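## Task

Take the 96-well plate out of plate nest N1 and set it in the yellow bin marked RECYCLE, one of three look-alike bins. Finish with all three bins standing upright and the plate resting in the bin by itself, not held there by the robot. Release it and move the gripper away.

## Robot and tools

Robot: two 7-joint arms, left_arm and right_arm, each with a parallel gripper, mounted on one upright column behind the near edge of the table. The robot faces roughly +x and may be rotated slightly about the column. Either arm may do the job; the idle one can be parked out of the way. The plate may be released once it lies entirely inside the bin.

Frame: one shared scene frame. Origin sits at table-top height (z = 0), 0.07 m behind the centre of the near table edge. +x runs away from the robot across the table, +z is up, and +y is the robot's own left (left_arm's side). Arm names do not match image sides. Result lines report each gripper's end_effector_position in metres and end_effector_quat_wxyz; the printed position can be off, more so at long reach. The same joint angles may give different hand poses on the two arms.

Gripper: fingers extend along the gripper's +z axis and close along its y axis. The reported position is the point between the pads when closed, just under 1 cm behind the tips; closing pushes the tips about 17 mm farther along +z.

The row (used by both motion tools): 16 numbers, each in [-1, 1], always for both arms: left_arm's 7 joints then its opening, then right_arm's 7 joints then its opening. Joint order: shoulder pitch, shoulder roll, upper arm roll, elbow, forearm roll, wrist pitch, wrist yaw. Joint numbers are scaled offsets, not poses: 1.0 equals 0.9738 rad, 0.9684, 1.598, 1.604, 3.238, 3.249, 3.249 respectively. The opening is absolute: +1 fully open, -1 closed; a full close needs at least about 0.5 s.

execute_actions(actions): a list of actions run in sequence. Each action is a table of up to 15 rows, one row per 1/30 s step; if fewer rows are given, the final row repeats to fill 15 steps, so every action lasts 0.5 s. Joint offsets in every row are measured from the angles at that action's start, not from the previous row; for a call's first action that means the last angles reported in this scene. An empty list only returns state and images.

Stated joint ranges (rad), left_arm: shoulder pitch -1.396 to 2.000, shoulder roll -0.175 to 2.000, upper arm roll -1.571 to 1.571, elbow 0.000 to 2.443, forearm roll -1.571 to 1.571, wrist pitch -0.785 to 0.785, wrist yaw -1.571 to 1.571. right_arm is identical except shoulder pitch -1.300 to 2.000. Real ends may differ by up to 0.017 rad. An action asking any joint to exceed its end by more than 0.017 rad outward is rejected for both arms; if the first action of a call fails this, or any action is malformed, nothing runs. Requests beyond the real end are clipped there, reported as "joint sent to its limit" (absence of that line proves nothing).

Speed limits: each step, a joint's target may lead its measured angle by at most 0.0738 rad (shoulder pitch), 0.0684 (shoulder roll), 0.113 (upper arm roll), 0.119 (elbow), 0.403 (forearm roll), 0.414 (wrist pitch, wrist yaw). If targets would place the gripper over 70 mm from where it is, they are scaled back. Large offsets therefore take several actions, and an unfinished motion may need to be re-commanded. "joint command not followed" means a clearance check altered joint targets; the rest of the row still ran.

move(target, speed, blocking): target is one 16-number row whose offsets count from the Joint positions in the latest result that showed them. All joints travel in synchronised paths (so the hand curves), lasting 0.5 to 10 s; speed (0.01 to 2 rad/s, default 0.5) caps the joint with the longest travel. Finger values are applied at the start. No slowing for obstacles or the other arm; faster moves and targets set deeper past a contact hit and press harder. The added "move:" line gives the outcome (done, off_target, moving, held, fault), limits=held or limits=none, and each arm's joint farthest from target. blocking=false returns after 0.5 s while motion continues; then use wait or stop before sending new rows or moves. To keep a pressing arm pressing, send offsets from its Joint positions to its Joint targets.

wait(seconds): 0 to 10; arms hold their last command, a running move continues and may end it early. stop(): brakes a running move; it needs room, and fingers keep moving. zoom_image(camera, region): enlarges a region [x0, y0, x1, y1] (at most 504 by 504 pixels, origin top-left) of the latest image from cam_high, cam_low, cam_left_wrist or cam_right_wrist, all 504x504. finished_scene(scene): ends the current scene by its number, irreversibly, and reports success.

Results: Joint positions and Joint velocities list each arm's joints (rad, rad/s) then finger-pad gap (m; 0.145 when fully open). Joint targets shows the angles currently being driven toward. grip_measured is the measured opening on the command scale; to hold, keep commanding clearly below it (lower squeezes harder; about 10 N per pad, objects up to about 11 cm). Fast closes can squeeze too hard.

Cautions: the simulation runs while replies are written, holding the last command. Brief tugs on held parts or pushes on loose items can occur. Never knock objects off the table, tip the bins, drop or slam the plate, or let the arms collide. Holding loads heats motors: MOTOR HOT warns from 85 °C; at 100 °C an OVER-TEMPERATURE FAULT stops the arm. Any FAULT stop is costly. Smooth, quick, low-effort motion is preferred.

Each tool is called after "Emit:" in YAML: its name, and indented under it one key for each argument.

## Session

I'll start by looking at the scene.

Emit:
execute_actions:
  actions: []

Scene clock: 0.00 s.
left_arm: end_effector_position=(+0.0733, +0.6080, +0.1287) grip_measured=+1.00 end_effector_quat_wxyz=(+0.481, -0.449, +0.696, +0.287) | right_arm: end_effector_position=(+0.1217, -0.2969, +0.2098) grip_measured=+1.00 end_effector_quat_wxyz=(+0.326, +0.330, +0.592, +0.659)
Joint positions: left_arm=[-0.129  1.123 -1.431  0.537 -0.148  0.611 -0.316  0.145] | right_arm=[-0.699  1.055 -0.2    1.239 -1.172 -0.533 -1.342  0.145]
Joint velocities: left_arm=[ 0.033 -0.055 -0.002  0.017  0.051  0.051 -0.007 -0.   ] | right_arm=[ 0.077 -0.077 -0.017  0.007 -0.081  0.066  0.066 -0.   ]
Joint targets: left_arm=[-0.129 1.123 -1.431 0.537 -0.148 0.611 -0.316] | right_arm=[-0.699 1.055 -0.200 1.239 -1.172 -0.533 -1.342]

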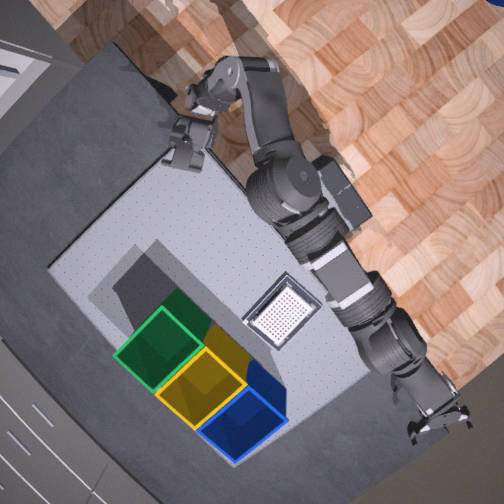

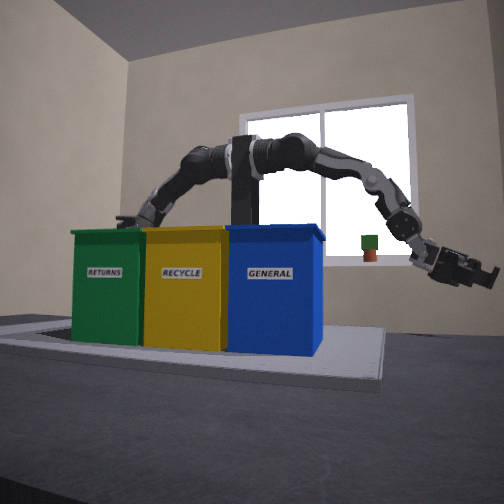

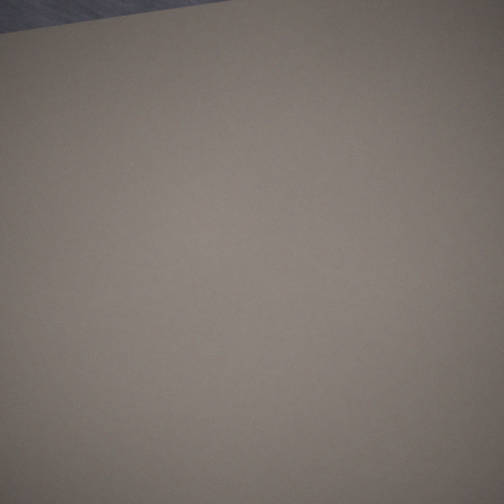

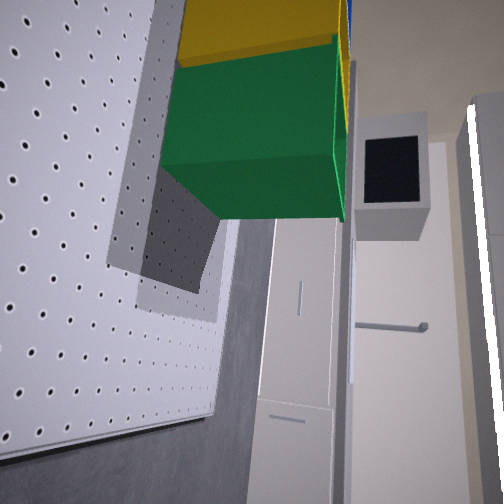

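Emit:
zoom_image:
  camera: "cam_high"
  region: [220, 250, 340, 370]

Emit:
zoom_image:
  camera: "cam_high"
  region: [100, 230, 340, 470]

Emit:
zoom_image:
  camera: "cam_high"
  region: [140, 40, 320, 220]

Emit:
zoom_image:
  camera: "cam_high"
  region: [340, 310, 500, 470]

Region (220, 250, 340, 370) of cam_high's 504x504 image, scaled by 4.200, with more detail than that image has.

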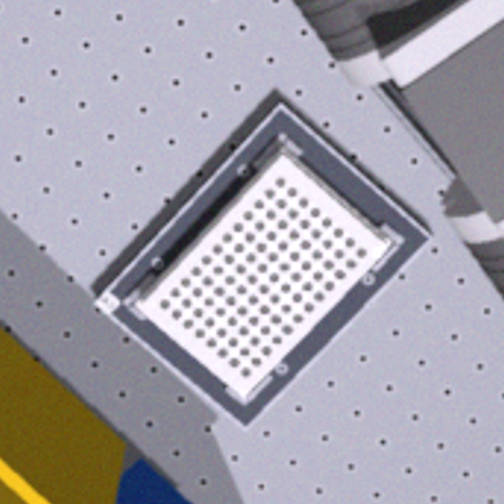

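Region (100, 230, 340, 470) of cam_high's 504x504 image, scaled by 2.100, with more detail than that image has.

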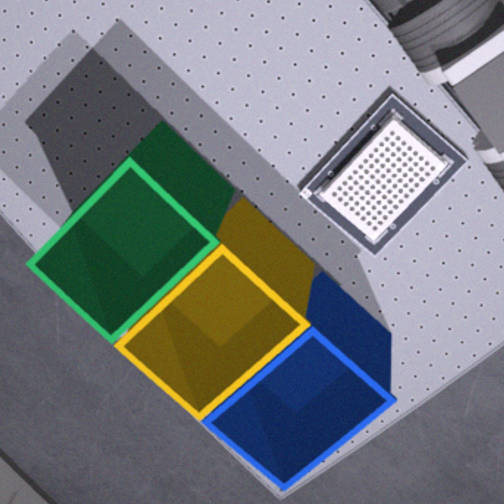

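Region (140, 40, 320, 220) of cam_high's 504x504 image, scaled by 2.800, with more detail than that image has.

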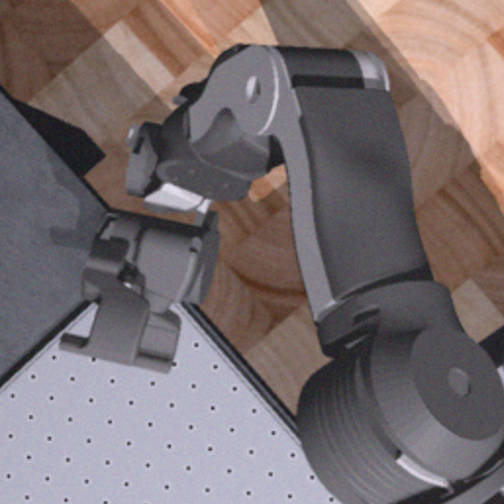

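Region (340, 310, 500, 470) of cam_high's 504x504 image, scaled by 3.150, with more detail than that image has.

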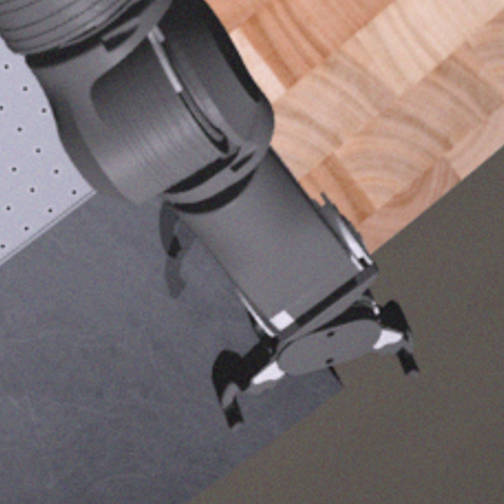

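Emit:
zoom_image:
  camera: "cam_high"
  region: [30, 130, 230, 330]

Emit:
zoom_image:
  camera: "cam_high"
  region: [200, 300, 400, 500]

Emit:
zoom_image:
  camera: "cam_high"
  region: [230, 130, 400, 300]

Emit:
zoom_image:
  camera: "cam_low"
  region: [0, 200, 400, 400]

Region (30, 130, 230, 330) of cam_high's 504x504 image, scaled by 2.520, with more detail than that image has.

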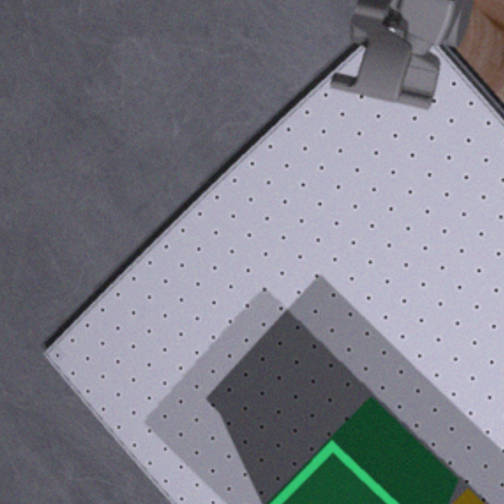

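Region (200, 300, 400, 500) of cam_high's 504x504 image, scaled by 2.520, with more detail than that image has.

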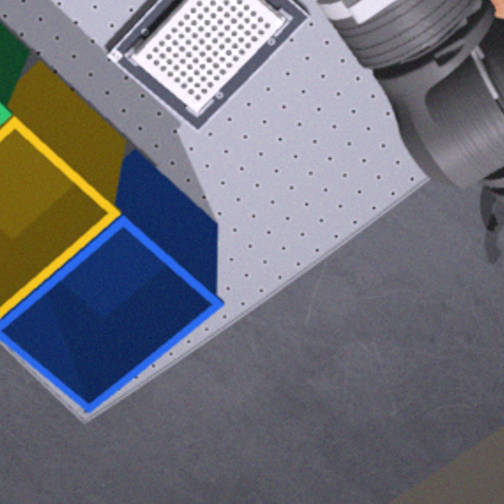

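Region (230, 130, 400, 300) of cam_high's 504x504 image, scaled by 2.965, with more detail than that image has.

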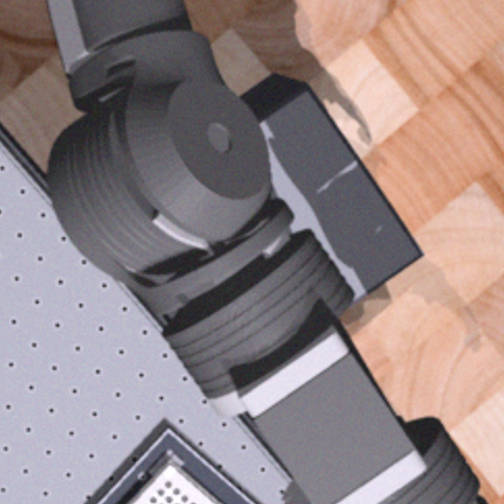

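Region (0, 200, 400, 400) of cam_low's 504x504 image, scaled by 1.260, with more detail than that image has.

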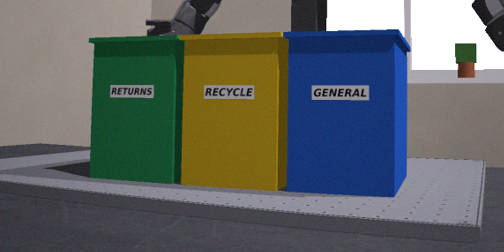

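Emit:
zoom_image:
  camera: "cam_high"
  region: [240, 270, 325, 355]

Emit:
zoom_image:
  camera: "cam_high"
  region: [140, 300, 270, 430]

Region (240, 270, 325, 355) of cam_high's 504x504 image, scaled by 5.929, with more detail than that image has.

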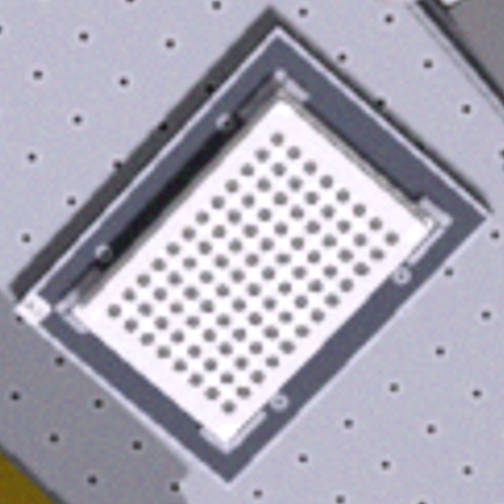

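Region (140, 300, 270, 430) of cam_high's 504x504 image, scaled by 3.877, with more detail than that image has.

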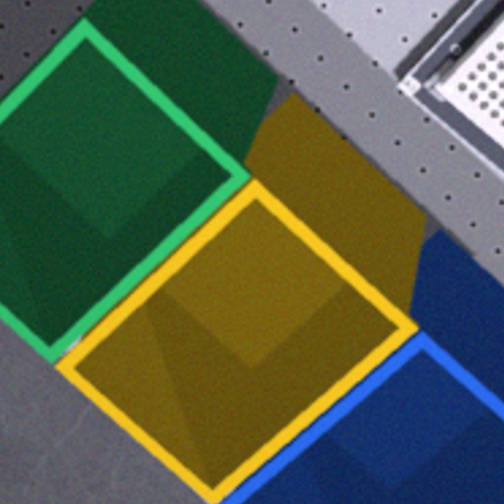

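Emit:
zoom_image:
  camera: "cam_low"
  region: [380, 190, 504, 314]

Emit:
zoom_image:
  camera: "cam_high"
  region: [395, 385, 485, 475]

Region (380, 190, 504, 314) of cam_low's 504x504 image, scaled by 4.065, with more detail than that image has.

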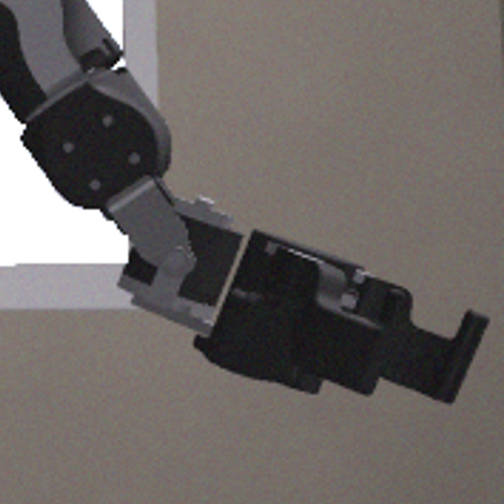

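Region (395, 385, 485, 475) of cam_high's 504x504 image, scaled by 5.600, with more detail than that image has.

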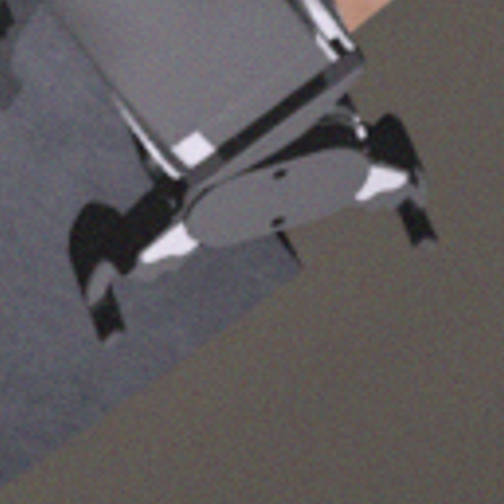

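Emit:
move:
  target: [-0.1756,0.0279,0.7390,0.8498,0.4935,-0.0188,-0.3121,-0.5, 0,0,0,0,0,0,0,1]
  speed: 1.2

Scene clock: 13.40 s.
left_arm: end_effector_position=(+0.2278, +0.3680, +0.2019) grip_measured=-0.50 end_effector_quat_wxyz=(-0.366, +0.890, +0.087, +0.258) | right_arm: end_effector_position=(+0.1217, -0.2969, +0.2098) grip_measured=+1.00 end_effector_quat_wxyz=(+0.326, +0.330, +0.592, +0.659)
Joint positions: left_arm=[-0.298  1.149 -0.253  1.899  1.447  0.553 -1.325  0.038] | right_arm=[-0.699  1.055 -0.2    1.239 -1.172 -0.533 -1.342  0.145]
Joint velocities: left_arm=[-0.011 -0.121 -0.002  0.007 -0.037 -0.007 -0.037  0.   ] | right_arm=[-0.055 -0.055 -0.007 -0.002  0.037  0.022 -0.095  0.   ]
Joint targets: left_arm=[-0.300 1.150 -0.250 1.900 1.449 0.550 -1.330] | right_arm=[-0.699 1.055 -0.200 1.239 -1.172 -0.533 -1.342]
move: done; limits=none; left_arm: farthest joint: the wrist yaw, 0.005 radians from its target (1.014 radians at the start); right_arm: farthest joint: the shoulder pitch, 0.000 radians from its target (0.000 radians at the start)

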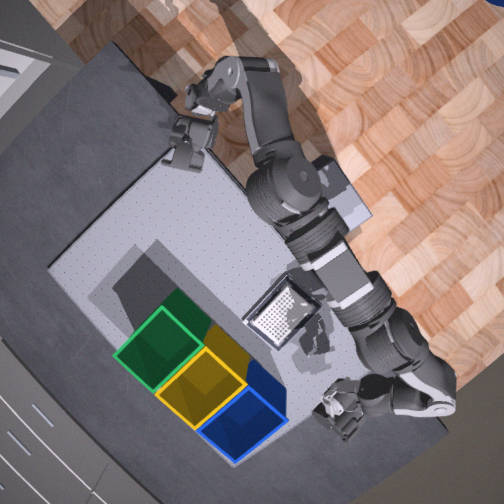

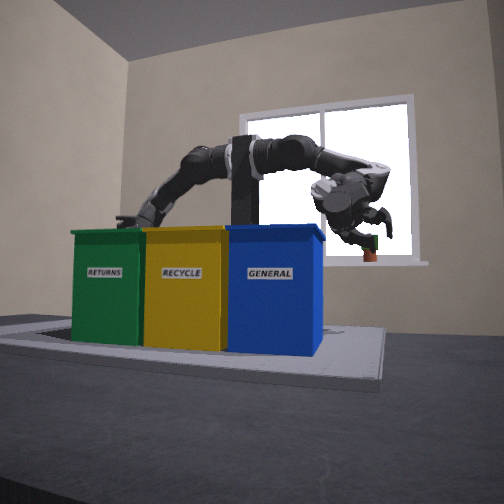

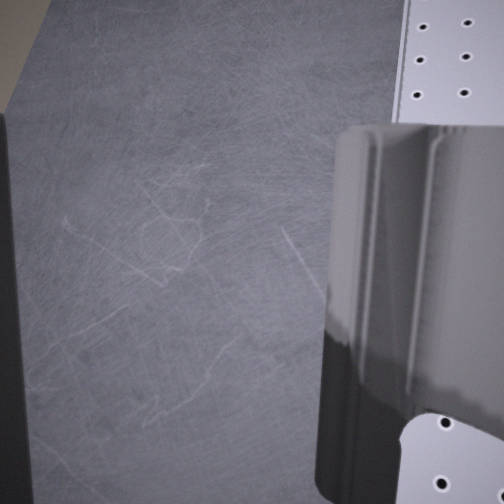

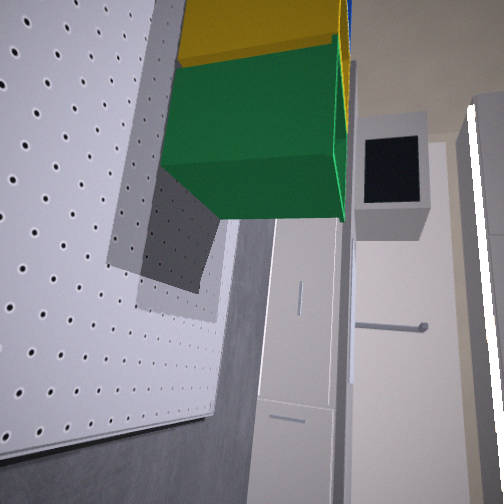

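Emit:
zoom_image:
  camera: "cam_low"
  region: [300, 150, 410, 260]

Emit:
zoom_image:
  camera: "cam_high"
  region: [300, 360, 400, 460]

Region (300, 150, 410, 260) of cam_low's 504x504 image, scaled by 4.582, with more detail than that image has.

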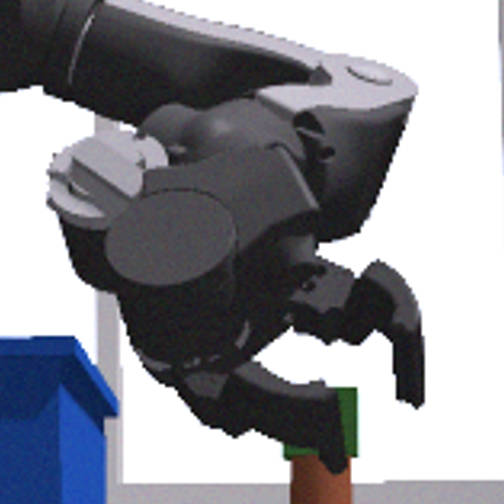

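Region (300, 360, 400, 460) of cam_high's 504x504 image, scaled by 5.040, with more detail than that image has.

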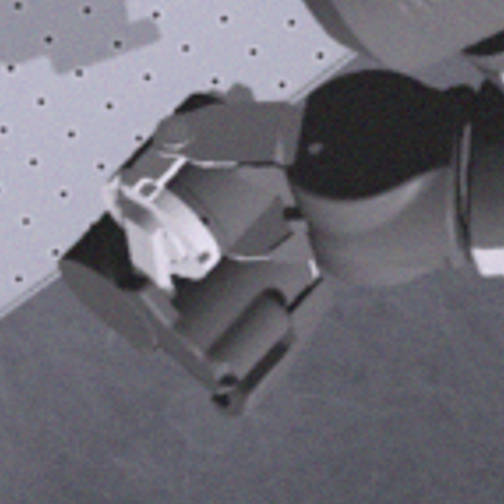

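Emit:
move:
  target: [0.1643,-0.7218,-0.2290,0.0305,-0.0111,0.0139,0.0052,-0.5, 0,0,0,0,0,0,0,1]
  speed: 0.8

Scene clock: 15.23 s.
left_arm: end_effector_position=(+0.1839, +0.1040, +0.1098) grip_measured=-0.50 end_effector_quat_wxyz=(-0.011, +0.983, +0.067, +0.173) | right_arm: end_effector_position=(+0.1217, -0.2969, +0.2098) grip_measured=+1.00 end_effector_quat_wxyz=(+0.326, +0.330, +0.592, +0.659)
Joint positions: left_arm=[-0.14   0.449 -0.618  1.947  1.413  0.595 -1.309  0.038] | right_arm=[-0.699  1.055 -0.2    1.239 -1.172 -0.533 -1.342  0.145]
Joint velocities: left_arm=[ 0.033 -0.011 -0.032 -0.012  0.066 -0.022 -0.037 -0.   ] | right_arm=[-0.055 -0.055  0.007  0.002 -0.007 -0.022 -0.051 -0.   ]
Joint targets: left_arm=[-0.138 0.450 -0.619 1.948 1.411 0.598 -1.307] | right_arm=[-0.699 1.055 -0.200 1.239 -1.172 -0.533 -1.342]
move: done; limits=none; left_arm: farthest joint: the wrist pitch, 0.003 radians from its target (0.045 radians at the start); right_arm: farthest joint: the shoulder pitch, 0.000 radians from its target (0.000 radians at the start)

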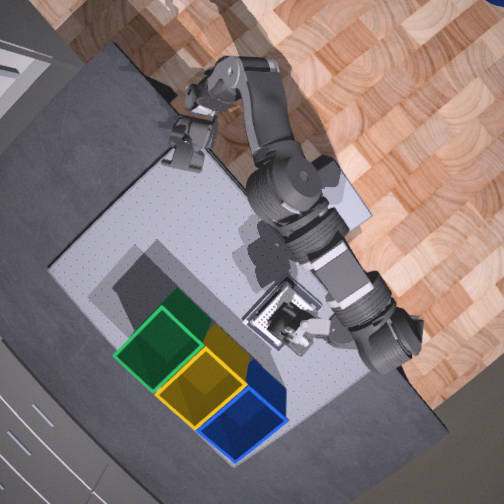

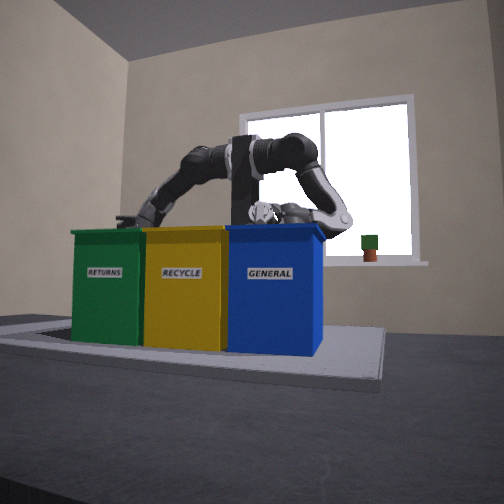

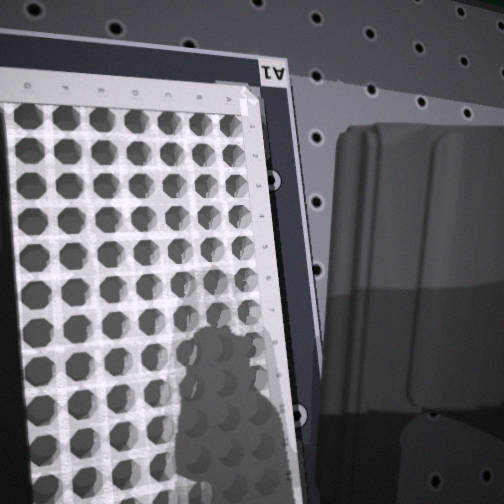

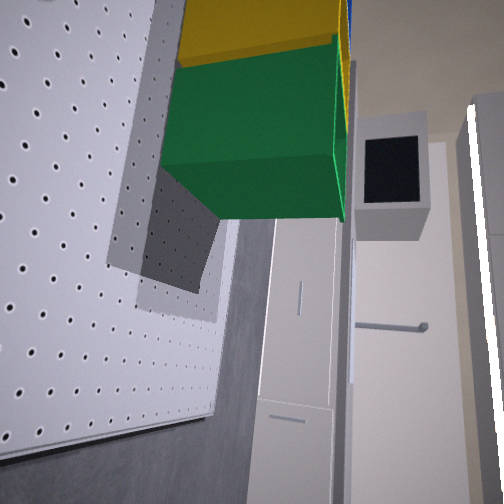

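Emit:
zoom_image:
  camera: "cam_high"
  region: [235, 265, 345, 375]

Emit:
zoom_image:
  camera: "cam_left_wrist"
  region: [0, 0, 504, 504]

Region (235, 265, 345, 375) of cam_high's 504x504 image, scaled by 4.582, with more detail than that image has.

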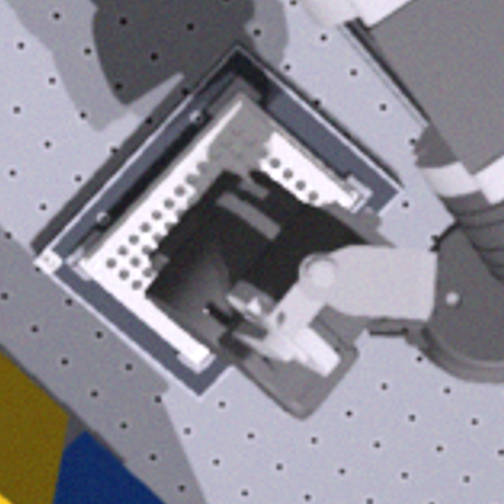

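Region (0, 0, 504, 504) of cam_left_wrist's 504x504 image, scaled by 1.000.

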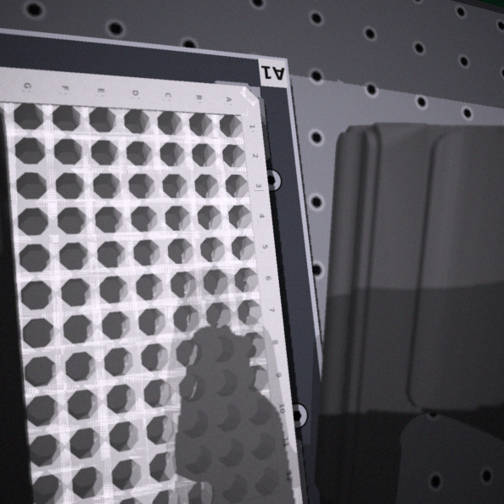

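Emit:
zoom_image:
  camera: "cam_left_wrist"
  region: [200, 40, 340, 240]

Emit:
zoom_image:
  camera: "cam_left_wrist"
  region: [230, 330, 400, 504]

Region (200, 40, 340, 240) of cam_left_wrist's 504x504 image, scaled by 2.520, with more detail than that image has; it fills the left 353 columns of this view, and the rest is white.

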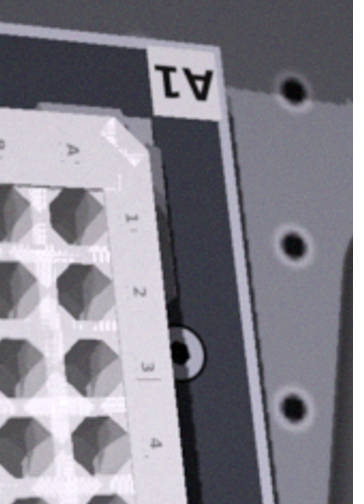

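Region (230, 330, 400, 504) of cam_left_wrist's 504x504 image, scaled by 2.897, with more detail than that image has; it fills the left 492 columns of this view, and the rest is white.

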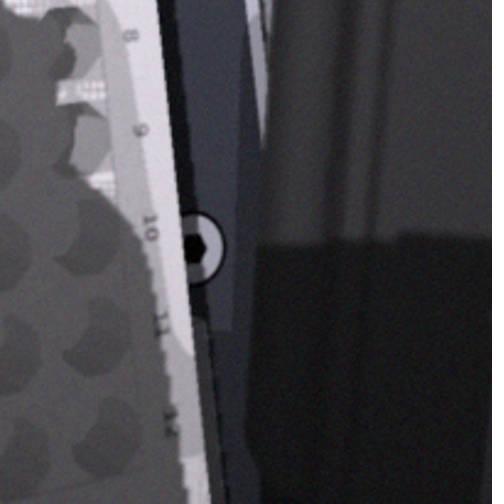

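Emit:
zoom_image:
  camera: "cam_left_wrist"
  region: [0, 60, 250, 310]

Emit:
zoom_image:
  camera: "cam_left_wrist"
  region: [0, 254, 250, 504]

Emit:
zoom_image:
  camera: "cam_left_wrist"
  region: [254, 80, 504, 330]

Region (0, 60, 250, 310) of cam_left_wrist's 504x504 image, scaled by 2.016, with more detail than that image has.

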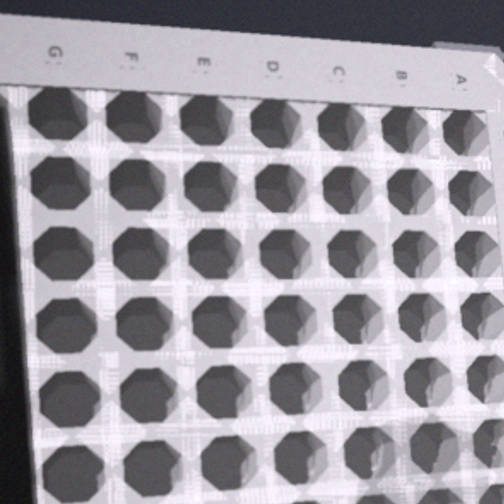

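Region (0, 254, 250, 504) of cam_left_wrist's 504x504 image, scaled by 2.016, with more detail than that image has.

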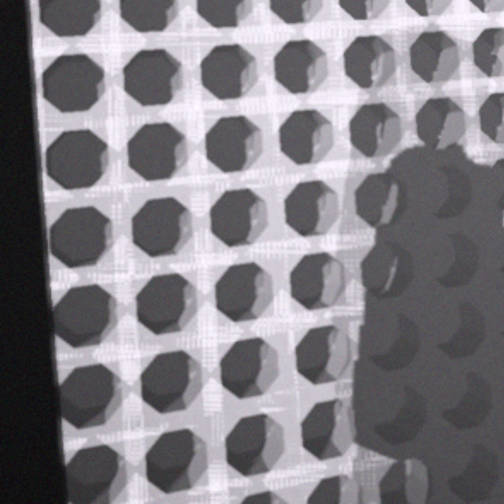

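Region (254, 80, 504, 330) of cam_left_wrist's 504x504 image, scaled by 2.016, with more detail than that image has.

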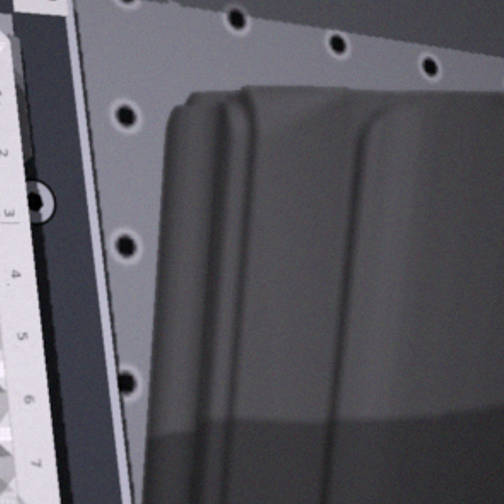

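Emit:
move:
  target: [-0.0811,0.0527,-0.1608,-0.1079,-0.1402,-0.1456,0.0779,0.6, 0,0,0,0,0,0,0,1]
  speed: 0.6

Scene clock: 22.87 s.
left_arm: end_effector_position=(+0.1703, +0.1007, +0.0753) grip_measured=+0.60 end_effector_quat_wxyz=(-0.022, +0.946, +0.063, +0.318) | right_arm: end_effector_position=(+0.1217, -0.2969, +0.2098) grip_measured=+1.00 end_effector_quat_wxyz=(+0.326, +0.330, +0.592, +0.659)
Joint positions: left_arm=[-0.219  0.499 -0.874  1.777  0.96   0.125 -1.062  0.119] | right_arm=[-0.699  1.055 -0.2    1.239 -1.172 -0.533 -1.342  0.145]
Joint velocities: left_arm=[ 0.033 -0.033 -0.012  0.007  0.022  0.066  0.037  0.   ] | right_arm=[-0.055 -0.011  0.002 -0.002  0.022 -0.007 -0.051  0.   ]
Joint targets: left_arm=[-0.218 0.500 -0.875 1.774 0.959 0.122 -1.056] | right_arm=[-0.699 1.055 -0.200 1.239 -1.172 -0.533 -1.342]
move: done; limits=none; left_arm: farthest joint: the wrist yaw, 0.006 radians from its target (0.253 radians at the start); right_arm: farthest joint: the shoulder pitch, 0.000 radians from its target (0.000 radians at the start)

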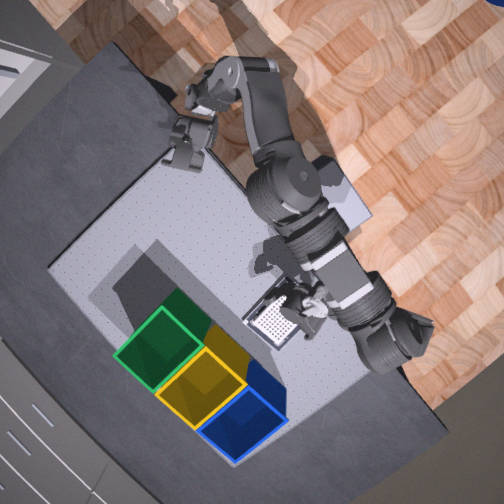

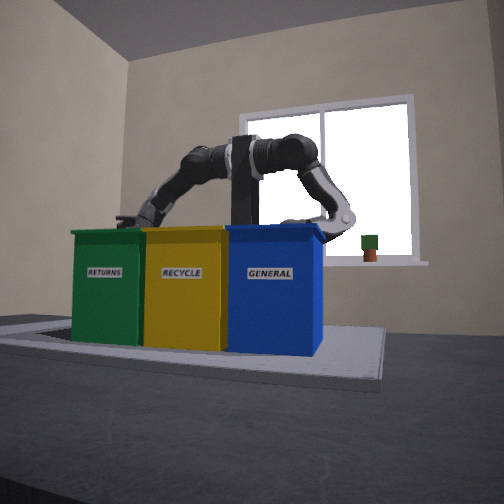

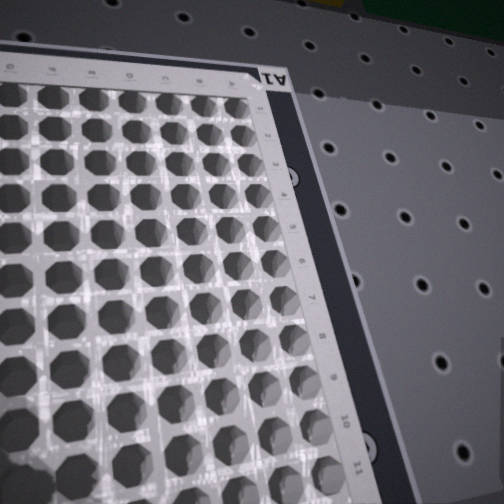

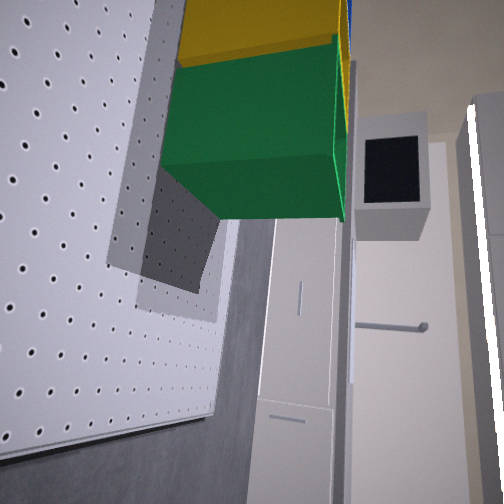

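Emit:
zoom_image:
  camera: "cam_left_wrist"
  region: [0, 50, 320, 300]

Emit:
zoom_image:
  camera: "cam_left_wrist"
  region: [100, 254, 420, 504]

Emit:
zoom_image:
  camera: "cam_high"
  region: [235, 255, 345, 365]

Region (0, 50, 320, 300) of cam_left_wrist's 504x504 image, scaled by 1.575, with more detail than that image has; it fills the top 394 rows of this view, and the rest is white.

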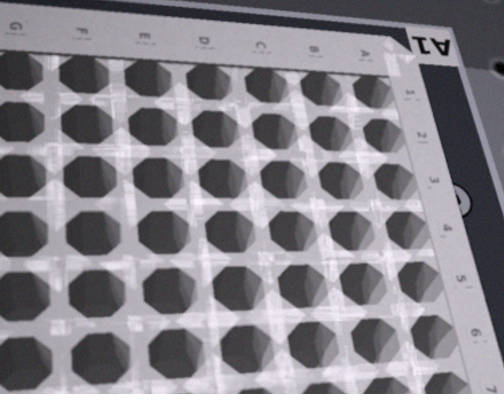

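Region (100, 254, 420, 504) of cam_left_wrist's 504x504 image, scaled by 1.575, with more detail than that image has; it fills the top 394 rows of this view, and the rest is white.

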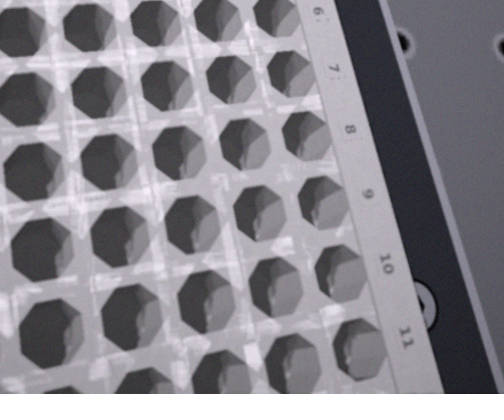

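Region (235, 255, 345, 365) of cam_high's 504x504 image, scaled by 4.582, with more detail than that image has.

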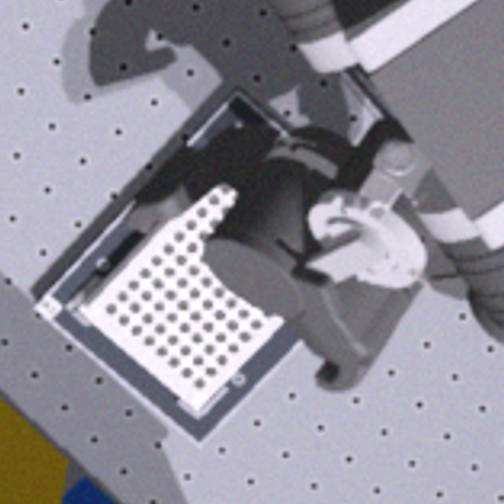

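Emit:
execute_actions:
  actions: []

Scene clock: 23.60 s.
left_arm: end_effector_position=(+0.1703, +0.1007, +0.0753) grip_measured=+0.60 end_effector_quat_wxyz=(-0.022, +0.946, +0.063, +0.318) | right_arm: end_effector_position=(+0.1217, -0.2969, +0.2098) grip_measured=+1.00 end_effector_quat_wxyz=(+0.326, +0.330, +0.592, +0.659)
Joint positions: left_arm=[-0.219  0.499 -0.874  1.777  0.96   0.125 -1.062  0.119] | right_arm=[-0.699  1.055 -0.2    1.239 -1.172 -0.533 -1.342  0.145]
Joint velocities: left_arm=[ 0.011 -0.077 -0.002  0.002  0.051  0.051 -0.022  0.   ] | right_arm=[ 0.011  0.011 -0.002  0.002 -0.095  0.037 -0.037 -0.   ]
Joint targets: left_arm=[-0.218 0.500 -0.875 1.774 0.959 0.122 -1.056] | right_arm=[-0.699 1.055 -0.200 1.239 -1.172 -0.533 -1.342]

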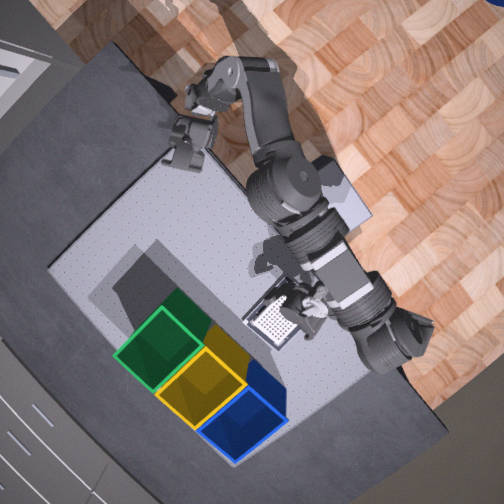

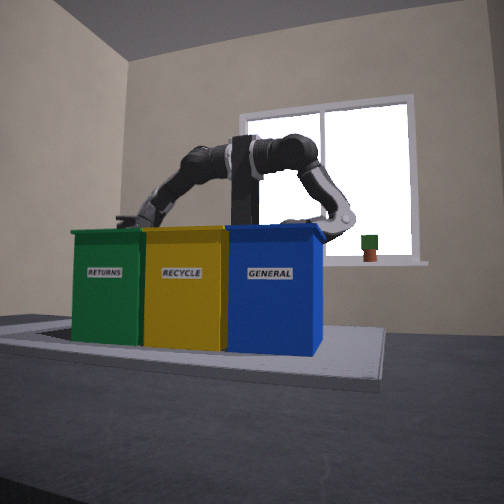

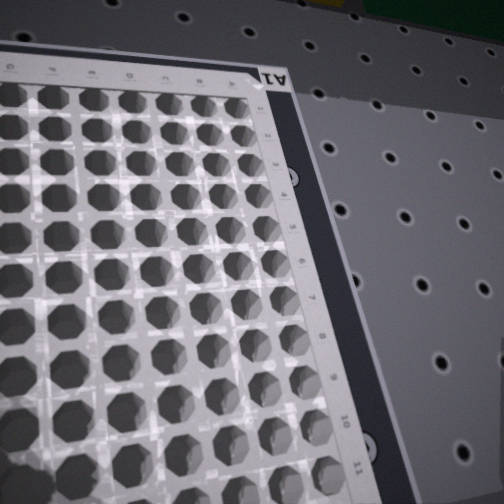

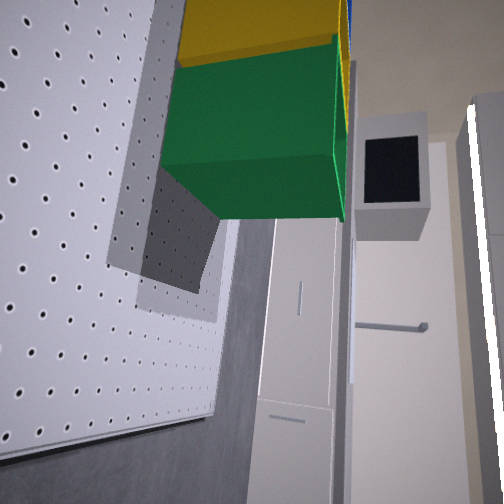

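Emit:
move:
  target: [0.1350,0.0010,-0.1019,-0.1315,0.0252,-0.0523,0.0204,0.6, 0,0,0,0,0,0,0,1]
  speed: 0.3

Scene clock: 26.97 s.
left_arm: end_effector_position=(+0.1734, +0.1018, +0.0402) grip_measured=+0.60 end_effector_quat_wxyz=(-0.023, +0.945, +0.063, +0.319) | right_arm: end_effector_position=(+0.1217, -0.2969, +0.2098) grip_measured=+1.00 end_effector_quat_wxyz=(+0.326, +0.330, +0.592, +0.659)
Joint positions: left_arm=[-0.089  0.5   -1.034  1.569  1.04  -0.043 -1.001  0.119] | right_arm=[-0.699  1.055 -0.2    1.239 -1.172 -0.533 -1.342  0.145]
Joint velocities: left_arm=[-0.099  0.033  0.007  0.007 -0.051  0.037  0.022  0.   ] | right_arm=[-0.011 -0.055 -0.012 -0.002 -0.066 -0.007 -0.007 -0.   ]
Joint targets: left_arm=[-0.088 0.500 -1.036 1.566 1.042 -0.045 -0.995] | right_arm=[-0.699 1.055 -0.200 1.239 -1.172 -0.533 -1.342]
move: done; limits=none; left_arm: farthest joint: the wrist yaw, 0.005 radians from its target (0.066 radians at the start); right_arm: farthest joint: the shoulder pitch, 0.000 radians from its target (0.000 radians at the start)

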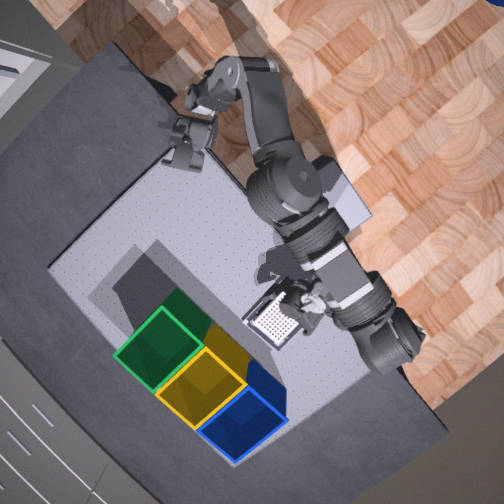

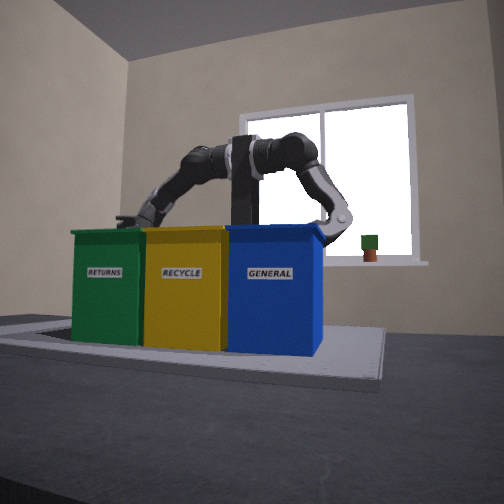

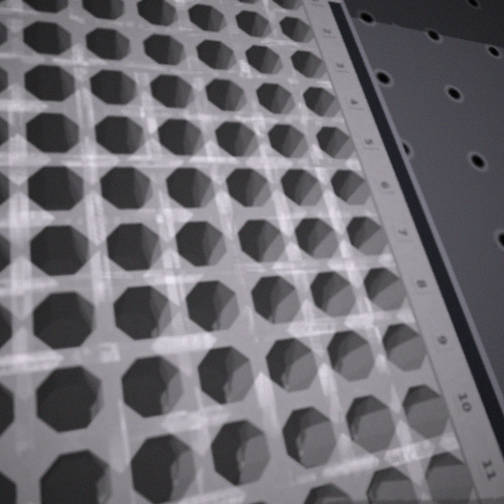

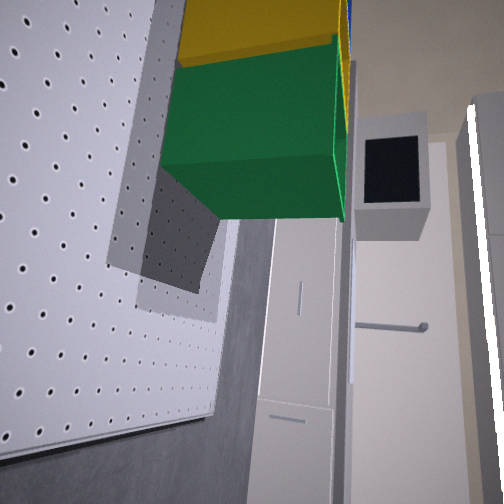

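Emit:
execute_actions:
  actions:
    - [[0.001,0,-0.0013,-0.002,0.0006,-0.0006,0.002,0.55,0,0,0,0,0,0,0,1],[0.001,0,-0.0013,-0.002,0.0006,-0.0006,0.002,0.5,0,0,0,0,0,0,0,1],[0.001,0,-0.0013,-0.002,0.0006,-0.0006,0.002,0.45,0,0,0,0,0,0,0,1],[0.001,0,-0.0013,-0.002,0.0006,-0.0006,0.002,0.41,0,0,0,0,0,0,0,1],[0.001,0,-0.0013,-0.002,0.0006,-0.0006,0.002,0.37,0,0,0,0,0,0,0,1],[0.001,0,-0.0013,-0.002,0.0006,-0.0006,0.002,0.33,0,0,0,0,0,0,0,1],[0.001,0,-0.0013,-0.002,0.0006,-0.0006,0.002,0.3,0,0,0,0,0,0,0,1],[0.001,0,-0.0013,-0.002,0.0006,-0.0006,0.002,0.27,0,0,0,0,0,0,0,1],[0.001,0,-0.0013,-0.002,0.0006,-0.0006,0.002,0.24,0,0,0,0,0,0,0,1],[0.001,0,-0.0013,-0.002,0.0006,-0.0006,0.002,0.21,0,0,0,0,0,0,0,1],[0.001,0,-0.0013,-0.002,0.0006,-0.0006,0.002,0.19,0,0,0,0,0,0,0,1],[0.001,0,-0.0013,-0.002,0.0006,-0.0006,0.002,0.17,0,0,0,0,0,0,0,1],[0.001,0,-0.0013,-0.002,0.0006,-0.0006,0.002,0.15,0,0,0,0,0,0,0,1],[0.001,0,-0.0013,-0.002,0.0006,-0.0006,0.002,0.13,0,0,0,0,0,0,0,1],[0.001,0,-0.0013,-0.002,0.0006,-0.0006,0.002,0.11,0,0,0,0,0,0,0,1]]
    - [[0.001,0,-0.0013,-0.002,0.0006,-0.0006,0.002,0.09,0,0,0,0,0,0,0,1],[0.001,0,-0.0013,-0.002,0.0006,-0.0006,0.002,0.07,0,0,0,0,0,0,0,1],[0.001,0,-0.0013,-0.002,0.0006,-0.0006,0.002,0.05,0,0,0,0,0,0,0,1],[0.001,0,-0.0013,-0.002,0.0006,-0.0006,0.002,0.03,0,0,0,0,0,0,0,1],[0.001,0,-0.0013,-0.002,0.0006,-0.0006,0.002,0.0,0,0,0,0,0,0,0,1],[0.001,0,-0.0013,-0.002,0.0006,-0.0006,0.002,-0.03,0,0,0,0,0,0,0,1],[0.001,0,-0.0013,-0.002,0.0006,-0.0006,0.002,-0.06,0,0,0,0,0,0,0,1],[0.001,0,-0.0013,-0.002,0.0006,-0.0006,0.002,-0.1,0,0,0,0,0,0,0,1]]

Scene clock: 28.47 s.
left_arm: end_effector_position=(+0.1742, +0.1019, +0.0406) grip_measured=+0.12 end_effector_quat_wxyz=(-0.022, +0.945, +0.064, +0.321) | right_arm: end_effector_position=(+0.1217, -0.2969, +0.2098) grip_measured=+1.00 end_effector_quat_wxyz=(+0.326, +0.330, +0.592, +0.659)
Joint positions: left_arm=[-0.088  0.5   -1.034  1.569  1.039 -0.046 -1.     0.085] | right_arm=[-0.699  1.055 -0.2    1.239 -1.172 -0.533 -1.342  0.145]
Joint velocities: left_arm=[ 0.055  0.055 -0.017 -0.002  0.007  0.051 -0.051 -0.   ] | right_arm=[-0.033 -0.055  0.007 -0.002 -0.081  0.037 -0.022  0.   ]
Joint targets: left_arm=[-0.087 0.500 -1.036 1.565 1.041 -0.047 -0.993] | right_arm=[-0.699 1.055 -0.200 1.239 -1.172 -0.533 -1.342]

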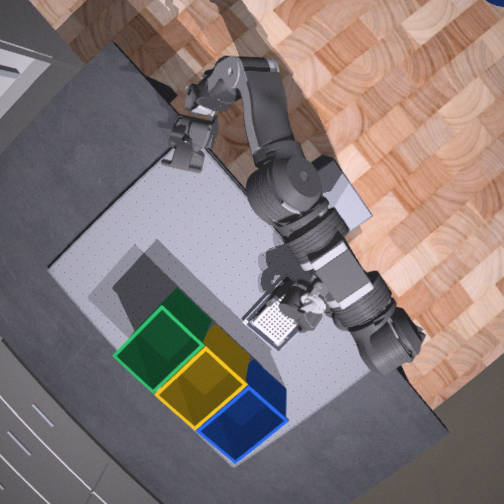

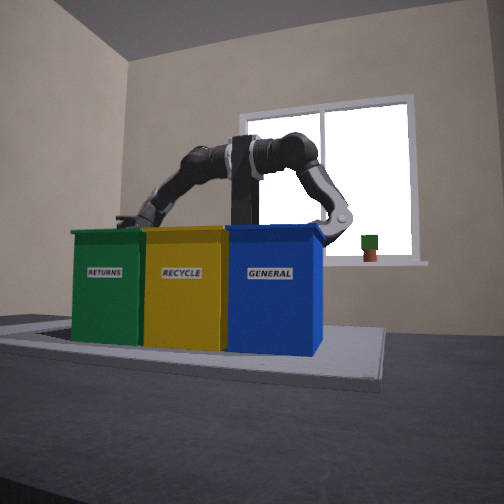

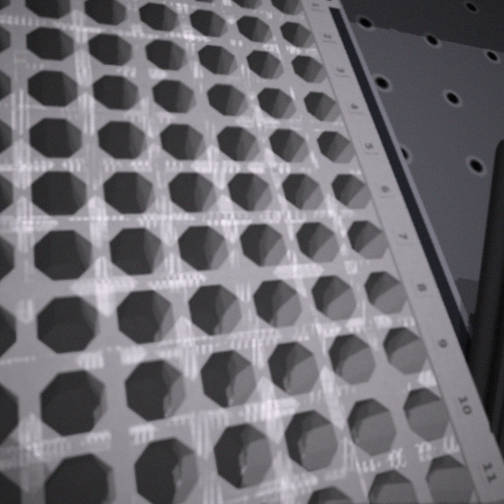

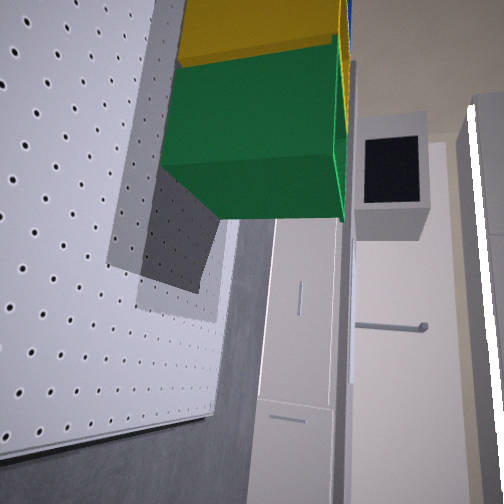

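Emit:
zoom_image:
  camera: "cam_left_wrist"
  region: [380,130,504,504]

Emit:
zoom_image:
  camera: "cam_high"
  region: [230,260,350,370]

Region (380, 130, 504, 504) of cam_left_wrist's 504x504 image, scaled by 1.348, with more detail than that image has; it fills the left 167 columns of this view, and the rest is white.

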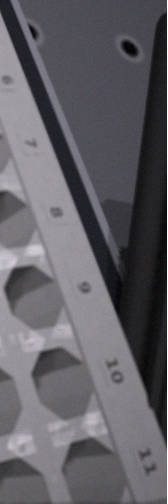

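Region (230, 260, 350, 370) of cam_high's 504x504 image, scaled by 4.200, with more detail than that image has; it fills the top 462 rows of this view, and the rest is white.

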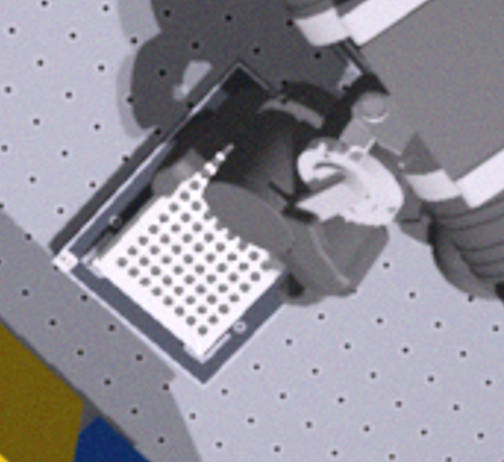

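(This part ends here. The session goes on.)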